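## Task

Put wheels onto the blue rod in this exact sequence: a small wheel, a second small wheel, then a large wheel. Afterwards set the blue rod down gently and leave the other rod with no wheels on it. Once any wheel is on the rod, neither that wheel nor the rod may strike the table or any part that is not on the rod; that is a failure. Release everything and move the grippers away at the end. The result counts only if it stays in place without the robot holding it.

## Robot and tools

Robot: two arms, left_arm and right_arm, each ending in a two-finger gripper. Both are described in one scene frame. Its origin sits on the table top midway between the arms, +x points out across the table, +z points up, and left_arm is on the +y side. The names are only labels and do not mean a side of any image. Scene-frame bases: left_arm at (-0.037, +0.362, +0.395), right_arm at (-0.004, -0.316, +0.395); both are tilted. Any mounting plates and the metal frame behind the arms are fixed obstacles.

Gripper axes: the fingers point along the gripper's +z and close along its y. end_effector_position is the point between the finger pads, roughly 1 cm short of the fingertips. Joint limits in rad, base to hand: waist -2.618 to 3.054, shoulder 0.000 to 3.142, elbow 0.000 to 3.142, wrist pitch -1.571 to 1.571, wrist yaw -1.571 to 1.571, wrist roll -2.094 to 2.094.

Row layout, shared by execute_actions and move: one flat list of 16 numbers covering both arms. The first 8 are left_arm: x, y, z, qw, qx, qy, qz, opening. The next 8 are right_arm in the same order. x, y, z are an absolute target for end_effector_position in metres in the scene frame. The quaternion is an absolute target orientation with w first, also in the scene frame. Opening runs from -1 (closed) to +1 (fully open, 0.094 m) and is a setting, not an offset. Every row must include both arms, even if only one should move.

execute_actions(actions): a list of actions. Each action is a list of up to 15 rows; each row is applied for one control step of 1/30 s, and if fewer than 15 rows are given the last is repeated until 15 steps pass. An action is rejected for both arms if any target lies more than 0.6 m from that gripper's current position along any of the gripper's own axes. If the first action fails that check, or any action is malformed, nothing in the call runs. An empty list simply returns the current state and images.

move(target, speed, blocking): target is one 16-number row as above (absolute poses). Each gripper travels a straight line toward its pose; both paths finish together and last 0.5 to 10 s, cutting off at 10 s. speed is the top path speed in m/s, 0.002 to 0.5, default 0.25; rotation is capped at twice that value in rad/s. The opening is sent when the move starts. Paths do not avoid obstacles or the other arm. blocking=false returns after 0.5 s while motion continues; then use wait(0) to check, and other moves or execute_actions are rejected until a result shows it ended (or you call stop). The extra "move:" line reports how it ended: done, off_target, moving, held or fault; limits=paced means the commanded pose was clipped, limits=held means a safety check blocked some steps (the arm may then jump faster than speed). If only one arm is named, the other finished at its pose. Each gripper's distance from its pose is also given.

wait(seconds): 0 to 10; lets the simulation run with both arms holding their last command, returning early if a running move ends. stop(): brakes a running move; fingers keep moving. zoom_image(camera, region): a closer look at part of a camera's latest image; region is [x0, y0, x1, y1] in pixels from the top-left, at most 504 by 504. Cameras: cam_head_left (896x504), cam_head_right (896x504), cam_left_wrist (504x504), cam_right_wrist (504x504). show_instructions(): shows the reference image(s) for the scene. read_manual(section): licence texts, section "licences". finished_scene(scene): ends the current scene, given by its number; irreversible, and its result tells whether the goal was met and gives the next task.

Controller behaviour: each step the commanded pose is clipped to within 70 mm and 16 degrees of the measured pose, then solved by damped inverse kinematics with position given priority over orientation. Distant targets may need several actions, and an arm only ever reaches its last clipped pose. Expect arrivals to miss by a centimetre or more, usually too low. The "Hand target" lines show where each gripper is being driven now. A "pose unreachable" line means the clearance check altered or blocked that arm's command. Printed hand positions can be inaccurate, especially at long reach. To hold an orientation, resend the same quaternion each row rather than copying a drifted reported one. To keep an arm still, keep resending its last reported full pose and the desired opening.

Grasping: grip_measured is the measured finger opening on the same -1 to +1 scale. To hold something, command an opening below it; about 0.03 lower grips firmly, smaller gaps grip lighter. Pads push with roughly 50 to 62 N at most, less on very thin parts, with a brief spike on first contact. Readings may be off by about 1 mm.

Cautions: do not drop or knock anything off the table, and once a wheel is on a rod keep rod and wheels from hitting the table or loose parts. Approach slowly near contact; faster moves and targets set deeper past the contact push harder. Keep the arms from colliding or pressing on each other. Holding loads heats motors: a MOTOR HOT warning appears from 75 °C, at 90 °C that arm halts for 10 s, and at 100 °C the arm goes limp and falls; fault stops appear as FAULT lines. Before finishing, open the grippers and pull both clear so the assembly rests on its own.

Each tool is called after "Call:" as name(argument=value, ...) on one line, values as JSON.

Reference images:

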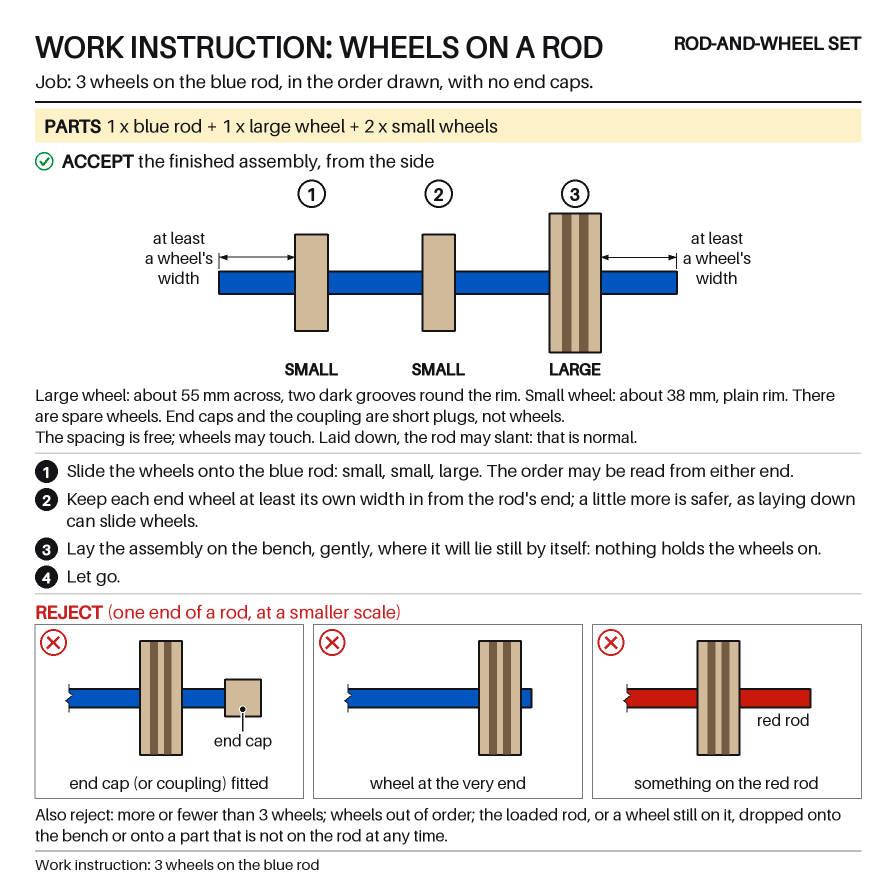

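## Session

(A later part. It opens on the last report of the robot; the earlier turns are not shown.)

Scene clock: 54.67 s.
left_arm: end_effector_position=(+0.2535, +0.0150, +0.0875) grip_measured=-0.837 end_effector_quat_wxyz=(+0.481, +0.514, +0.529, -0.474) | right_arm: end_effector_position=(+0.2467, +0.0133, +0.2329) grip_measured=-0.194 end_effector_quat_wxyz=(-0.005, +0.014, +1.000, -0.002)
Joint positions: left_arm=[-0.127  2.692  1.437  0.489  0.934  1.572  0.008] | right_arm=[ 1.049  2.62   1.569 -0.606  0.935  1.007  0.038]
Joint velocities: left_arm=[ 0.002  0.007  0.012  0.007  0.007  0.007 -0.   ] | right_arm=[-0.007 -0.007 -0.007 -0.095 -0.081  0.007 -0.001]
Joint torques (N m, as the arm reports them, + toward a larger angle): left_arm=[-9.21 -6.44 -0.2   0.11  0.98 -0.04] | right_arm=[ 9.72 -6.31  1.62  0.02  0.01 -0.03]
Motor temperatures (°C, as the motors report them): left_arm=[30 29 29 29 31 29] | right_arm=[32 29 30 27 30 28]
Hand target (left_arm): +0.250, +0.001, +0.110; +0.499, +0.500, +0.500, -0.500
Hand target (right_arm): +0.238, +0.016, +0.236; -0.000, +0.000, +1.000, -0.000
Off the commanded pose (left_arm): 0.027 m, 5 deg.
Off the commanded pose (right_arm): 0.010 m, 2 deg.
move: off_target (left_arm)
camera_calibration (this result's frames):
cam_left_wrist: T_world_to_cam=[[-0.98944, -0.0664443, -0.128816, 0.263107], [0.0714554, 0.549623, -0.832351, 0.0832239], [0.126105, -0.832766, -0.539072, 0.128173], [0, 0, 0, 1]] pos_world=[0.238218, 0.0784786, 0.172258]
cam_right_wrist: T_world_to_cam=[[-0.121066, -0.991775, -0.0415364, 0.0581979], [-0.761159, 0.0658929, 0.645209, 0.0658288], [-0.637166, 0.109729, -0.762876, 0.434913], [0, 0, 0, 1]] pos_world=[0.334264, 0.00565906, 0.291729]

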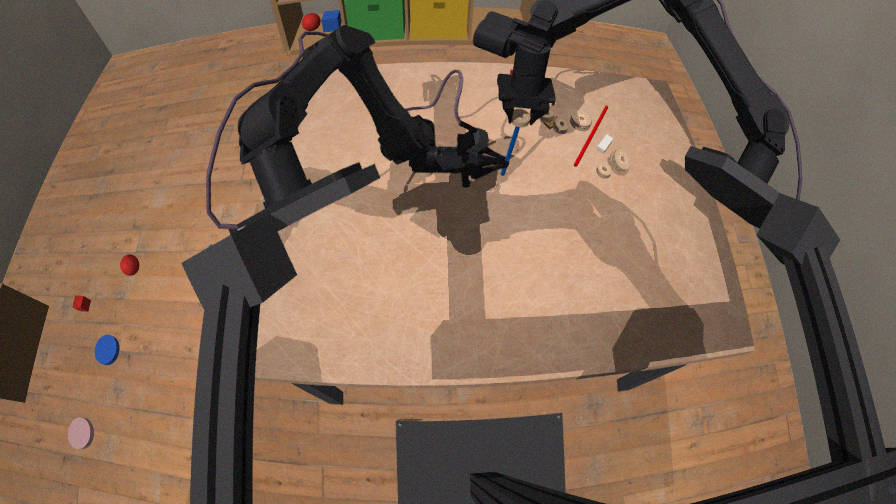

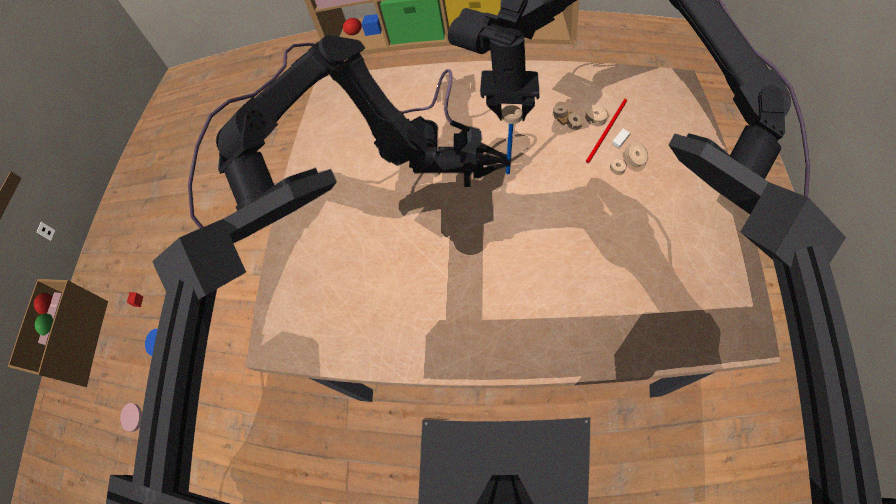

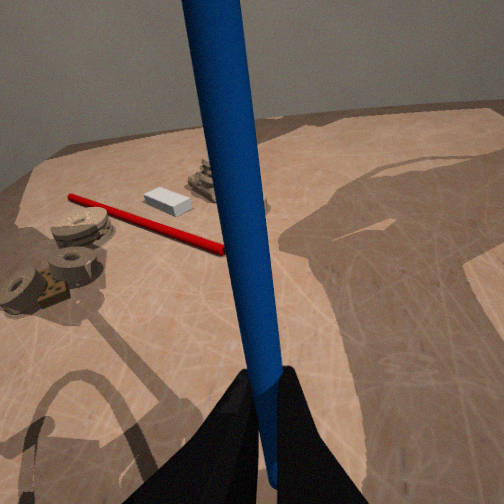

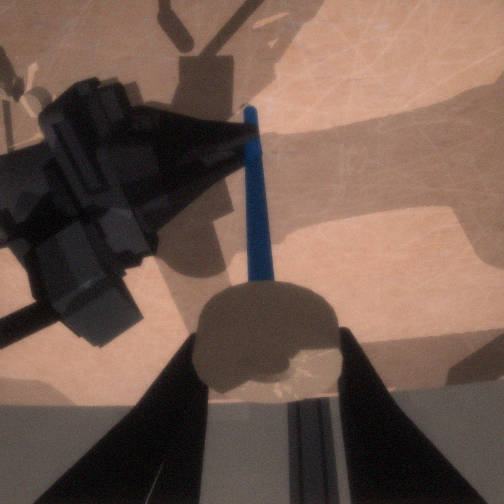

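Call:
move(target=[0.25,0.0,0.11,0.5,0.5,0.5,-0.5,-0.9, 0.240,0.016,0.255,0,0,1,0,-0.25], speed=0.02)

Call:
zoom_image(camera="cam_head_right", region=[450, 60, 570, 180])

Scene clock: 57.50 s.
left_arm: end_effector_position=(+0.2524, +0.0097, +0.0968) grip_measured=-0.837 end_effector_quat_wxyz=(+0.490, +0.509, +0.517, -0.484) | right_arm: end_effector_position=(+0.2389, +0.0112, +0.2412) grip_measured=-0.194 end_effector_quat_wxyz=(-0.008, +0.007, +1.000, -0.008)
Joint positions: left_arm=[-0.14   2.692  1.437  0.489  0.96   1.572  0.008] | right_arm=[ 1.074  2.62   1.569 -0.659  0.935  1.051  0.038]
Joint velocities: left_arm=[ 0.007  0.002 -0.012 -0.022 -0.037  0.007 -0.001] | right_arm=[-0.007 -0.012 -0.002 -0.007  0.007  0.066 -0.   ]
Joint torques (N m, as the arm reports them, + toward a larger angle): left_arm=[-8.28 -6.45 -0.17  0.13  0.8  -0.05] | right_arm=[10.46 -7.11  3.78 -0.35 -0.02  0.05]
Motor temperatures (°C, as the motors report them): left_arm=[30 29 29 29 31 29] | right_arm=[32 29 30 27 30 28]
Hand target (left_arm): +0.250, +0.000, +0.110; +0.500, +0.500, +0.500, -0.500
Hand target (right_arm): +0.240, +0.016, +0.255; +0.000, +0.000, +1.000, +0.000
Off the commanded pose (left_arm): 0.016 m, 3 deg.
Off the commanded pose (right_arm): 0.015 m, 1 deg.
move: off_target (left_arm, right_arm)
camera_calibration (this result's frames):
cam_left_wrist: T_world_to_cam=[[-0.989227, -0.0636831, -0.131814, 0.263027], [0.079975, 0.519082, -0.850974, 0.093973], [0.122615, -0.852349, -0.508397, 0.127007], [0, 0, 0, 1]] pos_world=[0.237105, 0.0762248, 0.179209]
cam_right_wrist: T_world_to_cam=[[-0.107772, -0.993743, -0.0293388, 0.0494441], [-0.759177, 0.0632077, 0.647807, 0.0536484], [-0.641899, 0.0920889, -0.761239, 0.437441], [0, 0, 0, 1]] pos_world=[0.32685, 0.00546029, 0.299694]

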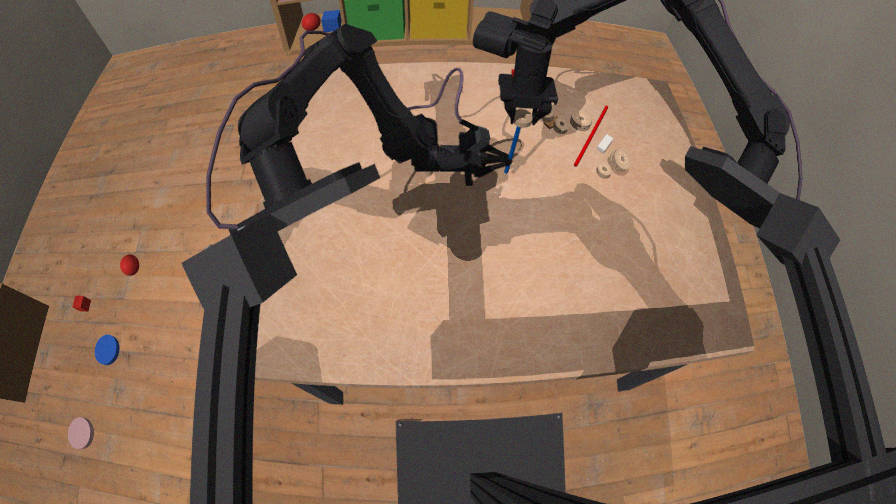

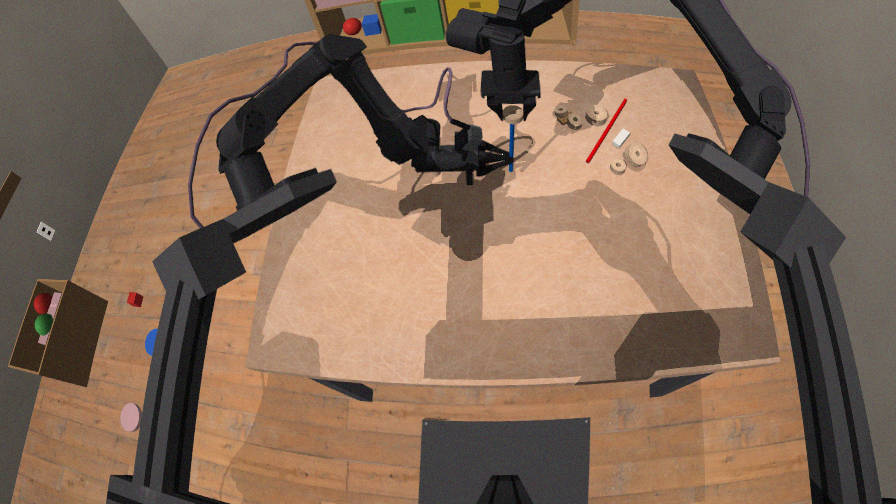

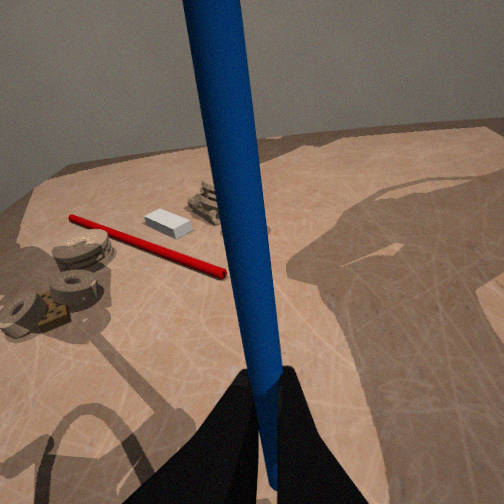

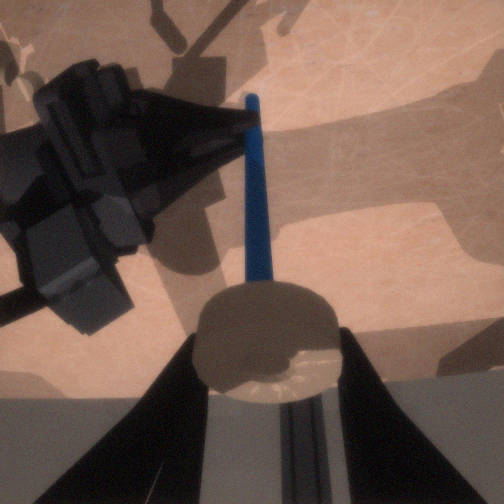

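Region (450, 60, 570, 180) of cam_head_right's 896x504 image, scaled by 4.200, with more detail than that image has.

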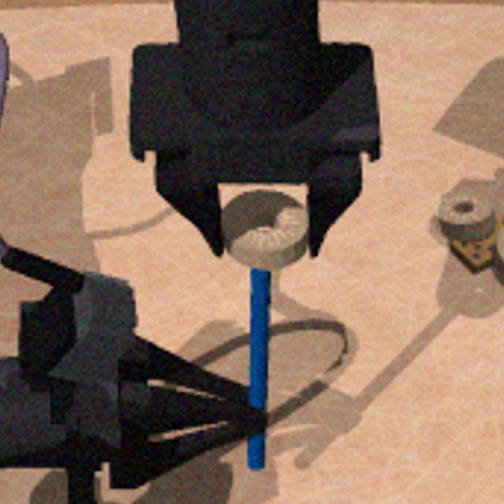

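Call:
move(target=[0.25,0.0,0.11,0.5,0.5,0.5,-0.5,-0.9, 0.243,0.017,0.250,0,0,1,0,-0.25], speed=0.004)

Call:
zoom_image(camera="cam_head_right", region=[450, 60, 570, 180])

Scene clock: 64.80 s.
left_arm: end_effector_position=(+0.2524, +0.0101, +0.0942) grip_measured=-0.837 end_effector_quat_wxyz=(+0.486, +0.512, +0.520, -0.480) | right_arm: end_effector_position=(+0.2400, +0.0088, +0.2379) grip_measured=-0.194 end_effector_quat_wxyz=(-0.010, +0.006, +1.000, -0.011)
Joint positions: left_arm=[-0.14   2.692  1.437  0.489  0.947  1.572  0.008] | right_arm=[ 1.064  2.62   1.569 -0.66   0.935  1.043  0.038]
Joint velocities: left_arm=[ 0.007 -0.002 -0.012  0.022 -0.007 -0.037  0.   ] | right_arm=[ 0.007  0.012 -0.017 -0.007 -0.051 -0.037 -0.001]
Joint torques (N m, as the arm reports them, + toward a larger angle): left_arm=[-8.26 -6.43 -0.09  0.12  0.87 -0.05] | right_arm=[10.27 -7.07  4.3  -0.26 -0.02 -0.03]
Motor temperatures (°C, as the motors report them): left_arm=[30 29 29 29 31 29] | right_arm=[33 30 30 27 30 28]
Hand target (left_arm): +0.250, +0.000, +0.110; +0.500, +0.500, +0.500, -0.500
Hand target (right_arm): +0.243, +0.017, +0.250; +0.000, +0.000, +1.000, -0.000
Off the commanded pose (left_arm): 0.019 m, 4 deg.
Off the commanded pose (right_arm): 0.015 m, 2 deg.
move: off_target (left_arm, right_arm)
camera_calibration (this result's frames):
cam_left_wrist: T_world_to_cam=[[-0.989264, -0.062257, -0.132214, 0.2628], [0.079351, 0.530891, -0.843717, 0.0908409], [0.122718, -0.84515, -0.520251, 0.127039], [0, 0, 0, 1]] pos_world=[0.23718, 0.0755019, 0.177482]
cam_right_wrist: T_world_to_cam=[[-0.105429, -0.994171, -0.0225591, 0.0448693], [-0.755841, 0.0653716, 0.651484, 0.0550383], [-0.646212, 0.0857363, -0.758327, 0.436264], [0, 0, 0, 1]] pos_world=[0.32825, 0.00360619, 0.295987]

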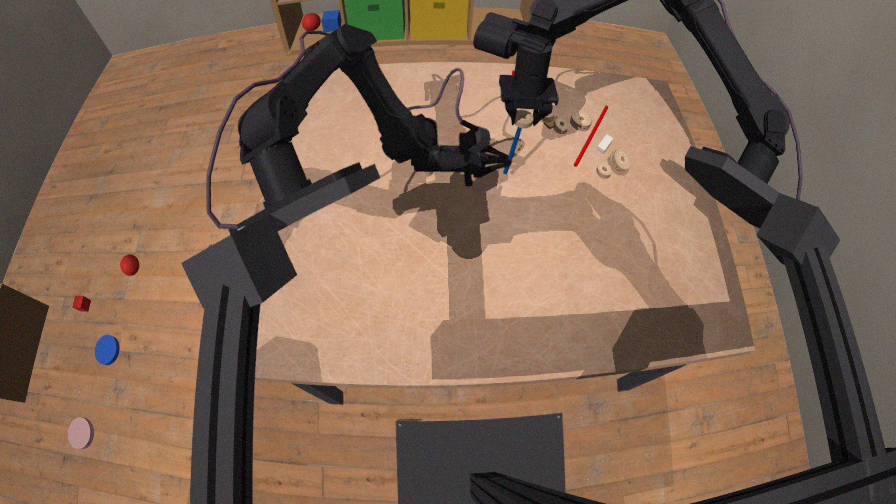

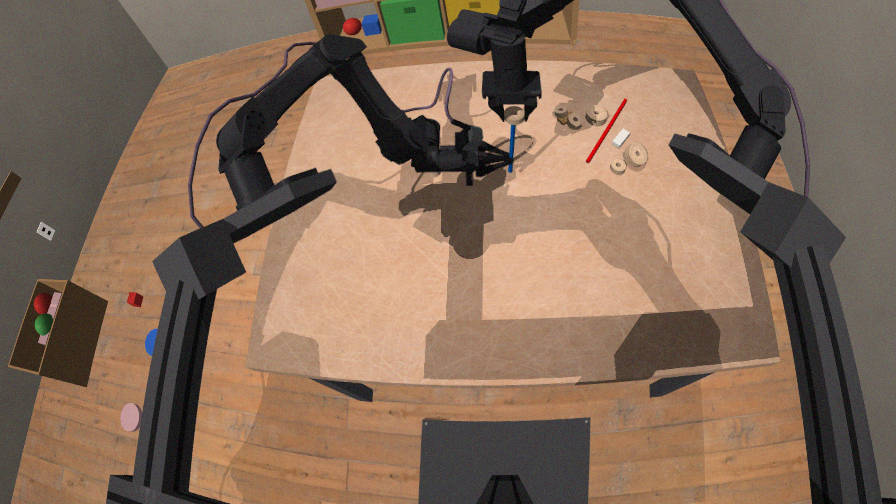

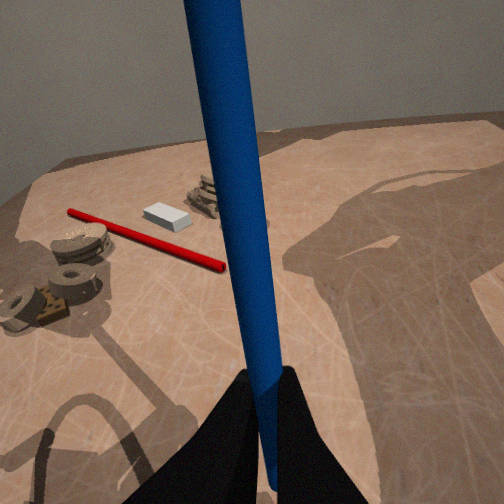

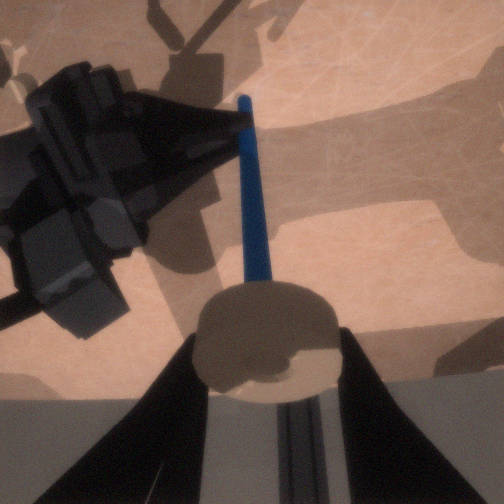

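Region (450, 60, 570, 180) of cam_head_right's 896x504 image, scaled by 4.200, with more detail than that image has.

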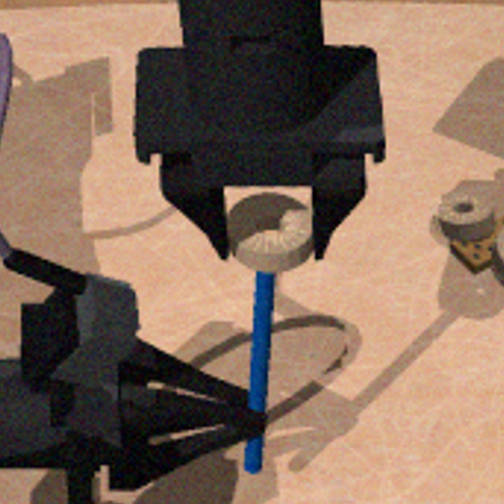

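Call:
zoom_image(camera="cam_right_wrist", region=[180, 260, 360, 420])

Region (180, 260, 360, 420) of cam_right_wrist's 504x504 image, scaled by 2.800, with more detail than that image has.

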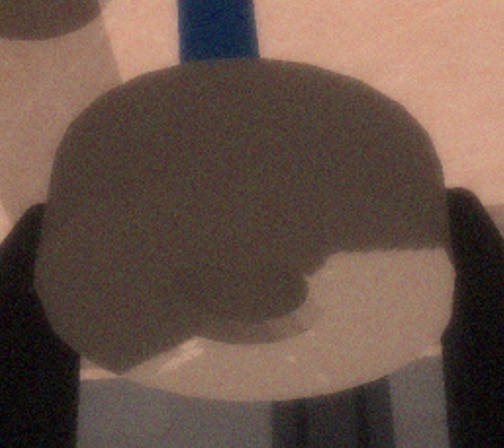

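Call:
move(target=[0.25,0.0,0.075,0.5,0.5,0.5,-0.5,-0.9, 0.25,-0.03,0.29,0,0,1,0,-0.25], speed=0.04)

Call:
zoom_image(camera="cam_head_right", region=[430, 70, 570, 210])

Scene clock: 67.60 s.
left_arm: end_effector_position=(+0.2522, +0.0043, +0.0703) grip_measured=-0.837 end_effector_quat_wxyz=(+0.493, +0.507, +0.511, -0.488) | right_arm: end_effector_position=(+0.2534, -0.0297, +0.2774) grip_measured=-0.194 end_effector_quat_wxyz=(-0.005, +0.011, +1.000, -0.006)
Joint positions: left_arm=[-0.116  2.794  1.596  0.397  0.992  1.614  0.008] | right_arm=[ 1.098  2.423  1.422 -0.731  0.935  1.092  0.038]
Joint velocities: left_arm=[ 0.017 -0.007 -0.007  0.007  0.007 -0.007  0.   ] | right_arm=[-0.022 -0.017  0.002  0.007 -0.081  0.007 -0.001]
Joint torques (N m, as the arm reports them, + toward a larger angle): left_arm=[-7.07 -5.71  0.8  -0.06  0.7   0.04] | right_arm=[ 9.85 -7.3   2.33 -0.29 -0.06  0.03]
Motor temperatures (°C, as the motors report them): left_arm=[30 29 29 29 31 29] | right_arm=[33 30 30 27 30 28]
Hand target (left_arm): +0.250, +0.000, +0.075; +0.500, +0.500, +0.500, -0.500
Hand target (right_arm): +0.250, -0.030, +0.289; +0.000, -0.000, +1.000, -0.000
Off the commanded pose (left_arm): 0.007 m, 2 deg.
Off the commanded pose (right_arm): 0.013 m, 2 deg.
move: off_target (right_arm)
camera_calibration (this result's frames):
cam_left_wrist: T_world_to_cam=[[-0.989171, -0.0604113, -0.13376, 0.259155], [0.085247, 0.505395, -0.858667, 0.0734147], [0.119475, -0.860771, -0.494772, 0.108816], [0, 0, 0, 1]] pos_world=[0.23709, 0.072218, 0.151542]
cam_right_wrist: T_world_to_cam=[[-0.11541, -0.992745, -0.0337413, 0.0145852], [-0.762581, 0.0667839, 0.643436, 0.0459168], [-0.636515, 0.0999897, -0.764756, 0.477908], [0, 0, 0, 1]] pos_world=[0.340894, -0.036373, 0.336431]

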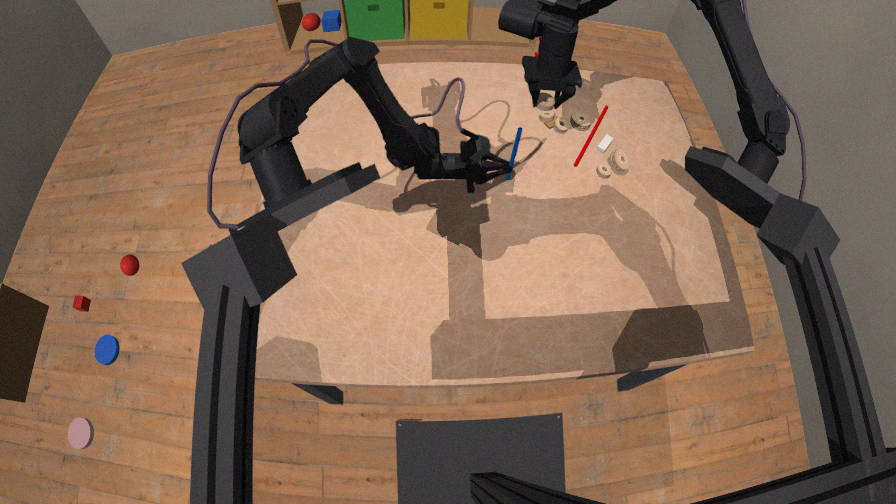

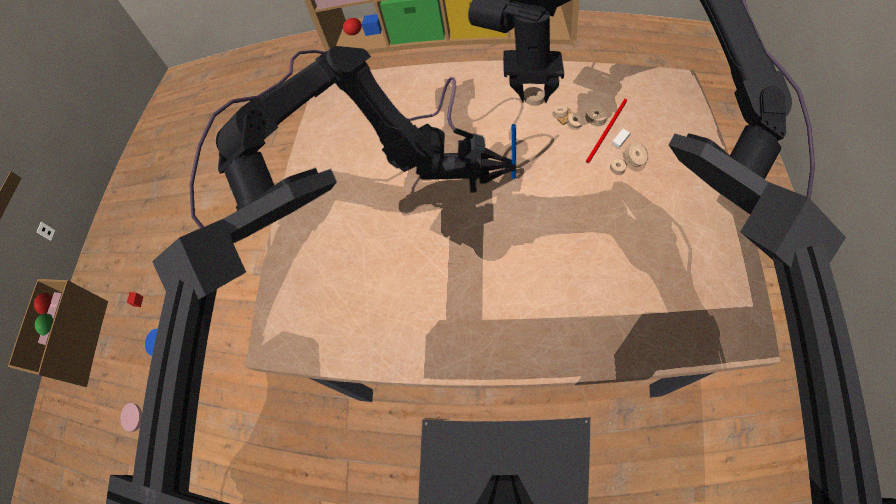

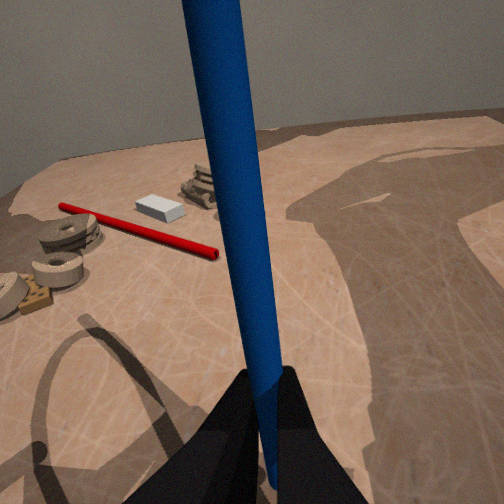

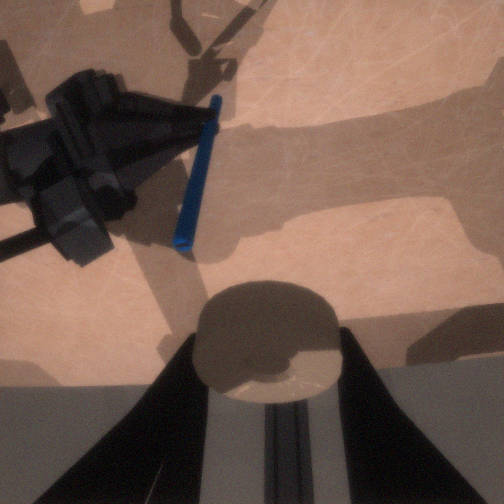

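Region (430, 70, 570, 210) of cam_head_right's 896x504 image, scaled by 3.600, with more detail than that image has.

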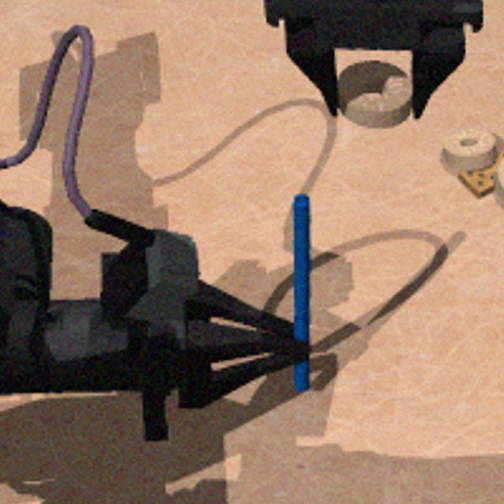

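Call:
move(target=[0.25,0.0,0.062,0.5,0.5,0.5,-0.5,-0.9, 0.25,-0.03,0.29,0,0,1,0,-0.25], speed=0.01)

Call:
zoom_image(camera="cam_head_right", region=[430, 70, 570, 210])

Scene clock: 69.80 s.
left_arm: end_effector_position=(+0.2519, +0.0039, +0.0575) grip_measured=-0.837 end_effector_quat_wxyz=(+0.493, +0.508, +0.510, -0.489) | right_arm: end_effector_position=(+0.2531, -0.0299, +0.2777) grip_measured=-0.194 end_effector_quat_wxyz=(-0.005, +0.011, +1.000, -0.006)
Joint positions: left_arm=[-0.103  2.838  1.667  0.351  1.003  1.635  0.008] | right_arm=[ 1.099  2.423  1.422 -0.733  0.935  1.094  0.038]
Joint velocities: left_arm=[-0.002 -0.002  0.012 -0.051  0.081 -0.007  0.001] | right_arm=[-0.002  0.002 -0.002  0.095 -0.007  0.007 -0.001]
Joint torques (N m, as the arm reports them, + toward a larger angle): left_arm=[-7.02 -5.69  0.78 -0.13  0.71  0.04] | right_arm=[ 9.9  -7.38  2.49 -0.29 -0.07  0.09]
Motor temperatures (°C, as the motors report them): left_arm=[30 29 29 29 31 29] | right_arm=[33 30 30 27 30 28]
Hand target (left_arm): +0.250, +0.000, +0.062; +0.500, +0.500, +0.500, -0.500
Hand target (right_arm): +0.250, -0.030, +0.289; +0.000, +0.000, +1.000, -0.000
Off the commanded pose (left_arm): 0.006 m, 2 deg.
Off the commanded pose (right_arm): 0.013 m, 2 deg.
move: off_target (right_arm)
camera_calibration (this result's frames):
cam_left_wrist: T_world_to_cam=[[-0.989291, -0.0586499, -0.133654, 0.257148], [0.0861984, 0.504192, -0.859279, 0.062546], [0.117784, -0.861597, -0.493738, 0.10254], [0, 0, 0, 1]] pos_world=[0.236925, 0.071895, 0.138741]
cam_right_wrist: T_world_to_cam=[[-0.115415, -0.992769, -0.0329967, 0.0141738], [-0.762418, 0.0672451, 0.643581, 0.0454946], [-0.636708, 0.0994364, -0.764667, 0.477946], [0, 0, 0, 1]] pos_world=[0.340634, -0.0365133, 0.336658]

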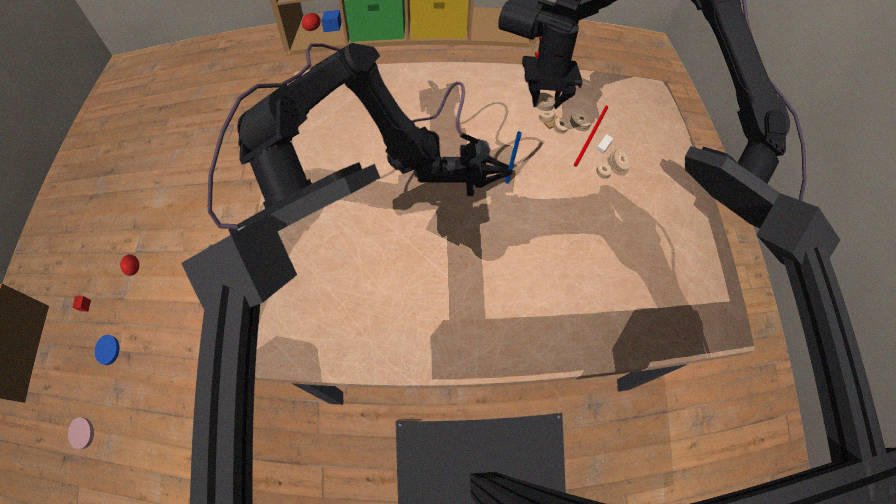

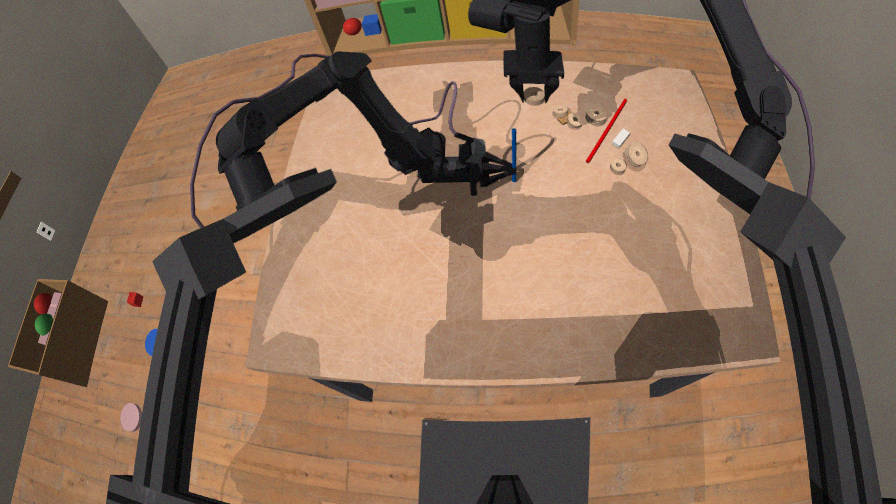

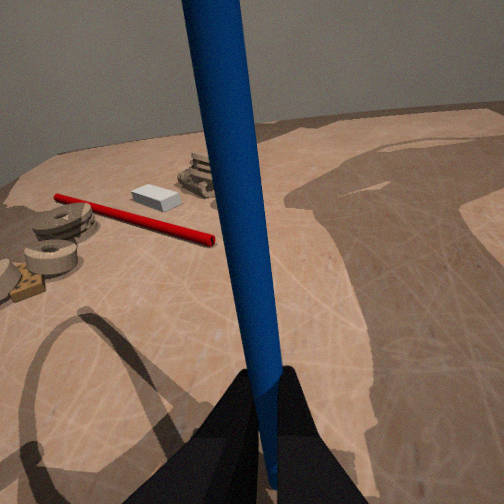

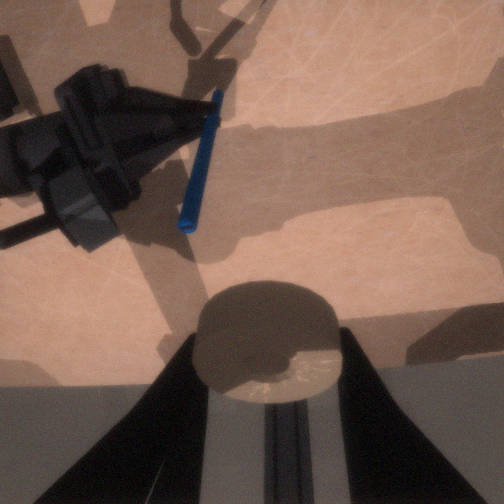

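Region (430, 70, 570, 210) of cam_head_right's 896x504 image, scaled by 3.600, with more detail than that image has.

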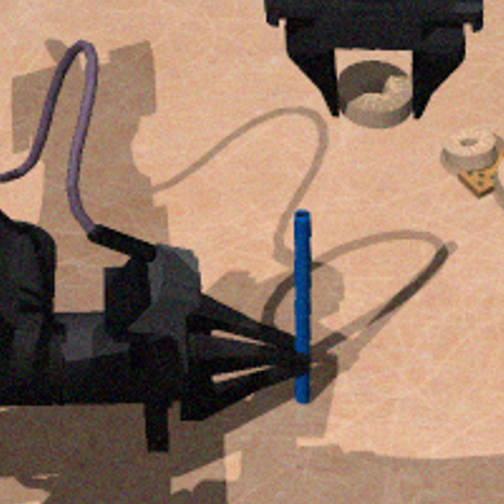

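Near the table. Loosen slightly, then slide up.

Call:
move(target=[0.25,0.0,0.062,0.5,0.5,0.5,-0.5,-0.815, 0.25,-0.03,0.29,0,0,1,0,-0.25], speed=0.01)

Call:
move(target=[0.25,-0.006,0.085,0.5,0.5,0.5,-0.5,-0.815, 0.25,-0.03,0.29,0,0,1,0,-0.25], speed=0.01)

Call:
zoom_image(camera="cam_head_right", region=[430, 70, 570, 210])

Scene clock: 71.93 s.
left_arm: end_effector_position=(+0.2523, +0.0065, +0.0553) grip_measured=-0.810 end_effector_quat_wxyz=(+0.492, +0.507, +0.513, -0.488) | right_arm: end_effector_position=(+0.2530, -0.0299, +0.2778) grip_measured=-0.194 end_effector_quat_wxyz=(-0.005, +0.010, +1.000, -0.006)
Joint positions: left_arm=[-0.097  2.838  1.667  0.349  1.004  1.636  0.009] | right_arm=[ 1.099  2.423  1.422 -0.733  0.935  1.094  0.038]
Joint velocities: left_arm=[ 0.007 -0.007  0.002 -0.007  0.022  0.095  0.   ] | right_arm=[ 0.002 -0.007 -0.007  0.066  0.007 -0.037  0.   ]
Joint torques (N m, as the arm reports them, + toward a larger angle): left_arm=[-7.49 -5.59  0.97 -0.06  0.68  0.01] | right_arm=[ 9.86 -7.35  2.4  -0.33 -0.05  0.08]
Motor temperatures (°C, as the motors report them): left_arm=[30 29 29 29 31 29] | right_arm=[33 30 30 27 30 28]
Hand target (left_arm): +0.250, +0.000, +0.062; +0.500, +0.500, +0.500, -0.500
Hand target (right_arm): +0.250, -0.030, +0.289; +0.000, -0.000, +1.000, -0.000
Off the commanded pose (left_arm): 0.010 m, 2 deg.
Off the commanded pose (right_arm): 0.013 m, 1 deg.
move: off_target (right_arm)
camera_calibration (this result's frames):
cam_left_wrist: T_world_to_cam=[[-0.989406, -0.0611351, -0.131675, 0.257318], [0.0827513, 0.507739, -0.857527, 0.0600079], [0.119282, -0.859339, -0.497301, 0.10349], [0, 0, 0, 1]] pos_world=[0.237281, 0.0741958, 0.136807]
cam_right_wrist: T_world_to_cam=[[-0.114885, -0.992829, -0.0330483, 0.0140739], [-0.762508, 0.0668129, 0.643519, 0.0453868], [-0.636696, 0.0991305, -0.764716, 0.47799], [0, 0, 0, 1]] pos_world=[0.340559, -0.0364429, 0.336785]

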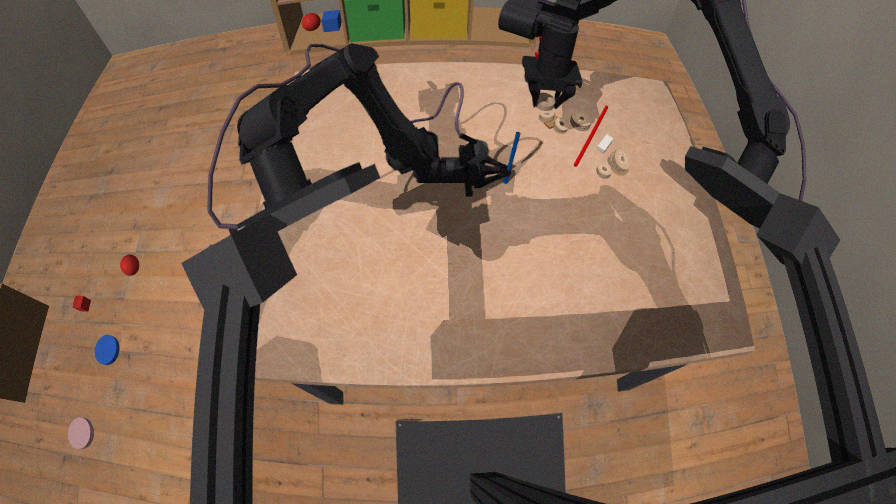

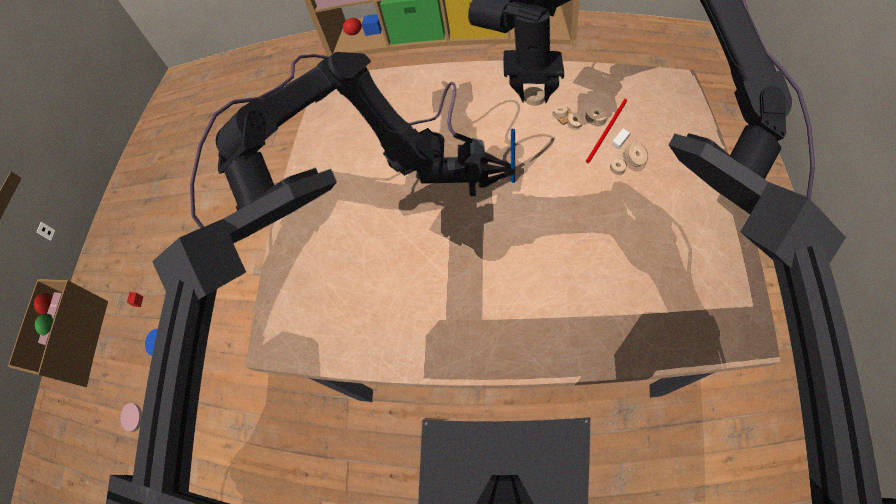

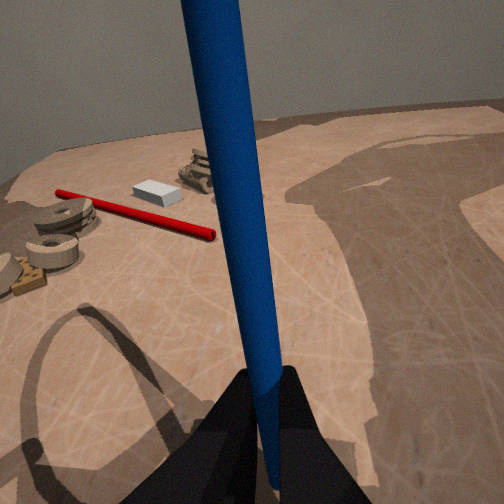

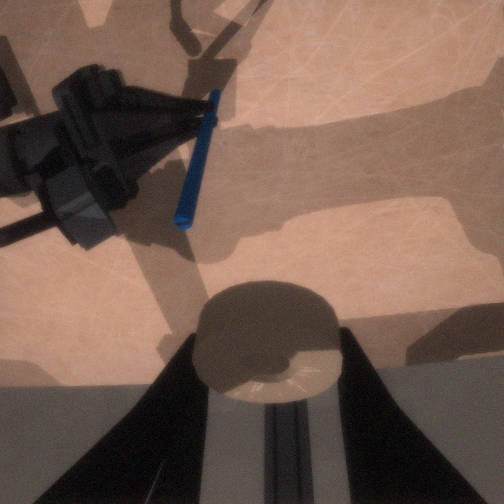

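Scene clock: 75.40 s.
left_arm: end_effector_position=(+0.2515, +0.0007, +0.0700) grip_measured=-0.810 end_effector_quat_wxyz=(+0.495, +0.505, +0.511, -0.489) | right_arm: end_effector_position=(+0.2531, -0.0301, +0.2774) grip_measured=-0.194 end_effector_quat_wxyz=(-0.005, +0.011, +1.000, -0.007)
Joint positions: left_arm=[-0.122  2.807  1.605  0.412  0.994  1.6    0.009] | right_arm=[ 1.098  2.423  1.422 -0.733  0.935  1.094  0.038]
Joint velocities: left_arm=[-0.007 -0.017  0.007  0.066 -0.007  0.022 -0.001] | right_arm=[-0.002  0.007 -0.002 -0.066 -0.037 -0.022 -0.   ]
Joint torques (N m, as the arm reports them, + toward a larger angle): left_arm=[-8.51 -8.06 -2.48  0.18  0.61 -0.09] | right_arm=[ 9.98 -7.    2.13 -0.32 -0.06  0.06]
Motor temperatures (°C, as the motors report them): left_arm=[30 29 29 29 31 29] | right_arm=[33 30 30 27 30 28]
Hand target (left_arm): +0.250, -0.006, +0.085; +0.500, +0.500, +0.500, -0.500
Hand target (right_arm): +0.250, -0.030, +0.289; +0.000, +0.000, +1.000, -0.000
Off the commanded pose (left_arm): 0.017 m, 2 deg.
Off the commanded pose (right_arm): 0.013 m, 2 deg.
move: off_target (left_arm, right_arm)
camera_calibration (this result's frames):
cam_left_wrist: T_world_to_cam=[[-0.989106, -0.0646933, -0.132229, 0.258045], [0.0823187, 0.501601, -0.861173, 0.0759822], [0.122038, -0.862676, -0.490811, 0.104704], [0, 0, 0, 1]] pos_world=[0.236202, 0.0689067, 0.150945]
cam_right_wrist: T_world_to_cam=[[-0.11595, -0.992731, -0.0322673, 0.0138772], [-0.762061, 0.0680781, 0.643916, 0.045542], [-0.637039, 0.0992515, -0.764415, 0.477828], [0, 0, 0, 1]] pos_world=[0.34071, -0.0367492, 0.336382]

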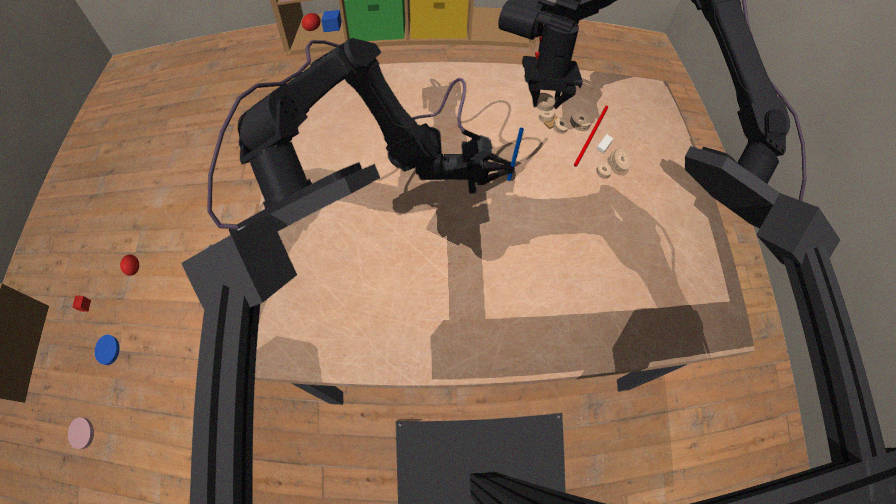

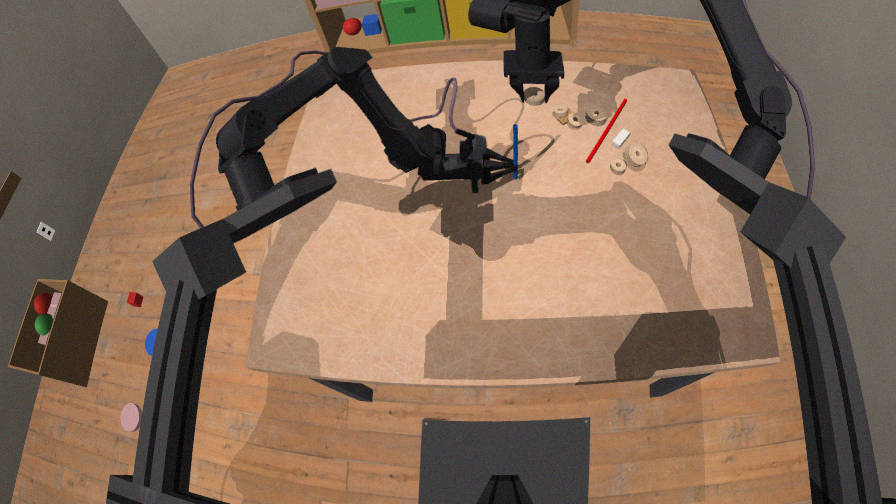

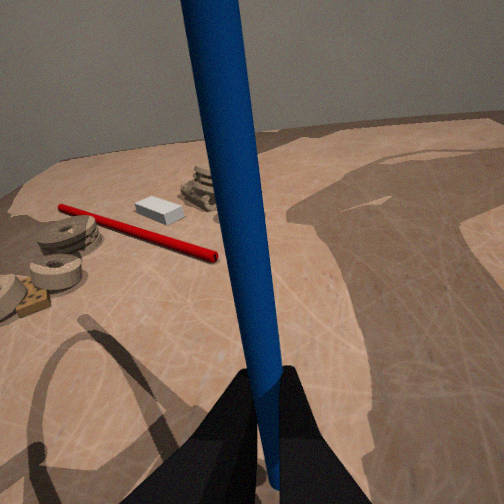

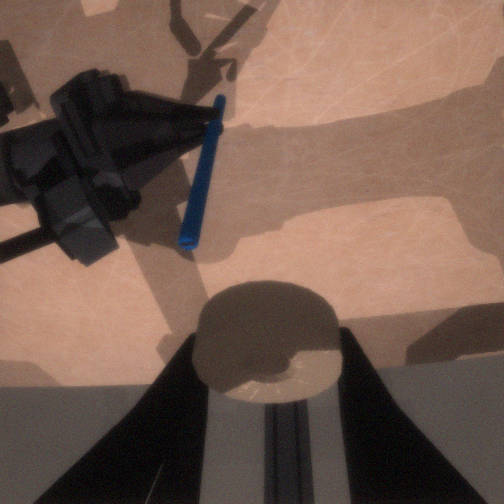

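Region (430, 70, 570, 210) of cam_head_right's 896x504 image, scaled by 3.600, with more detail than that image has.

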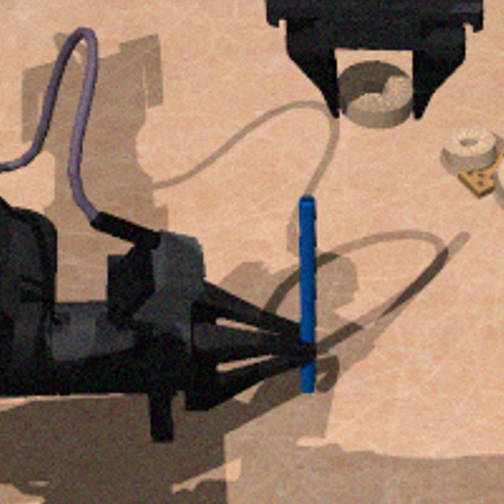

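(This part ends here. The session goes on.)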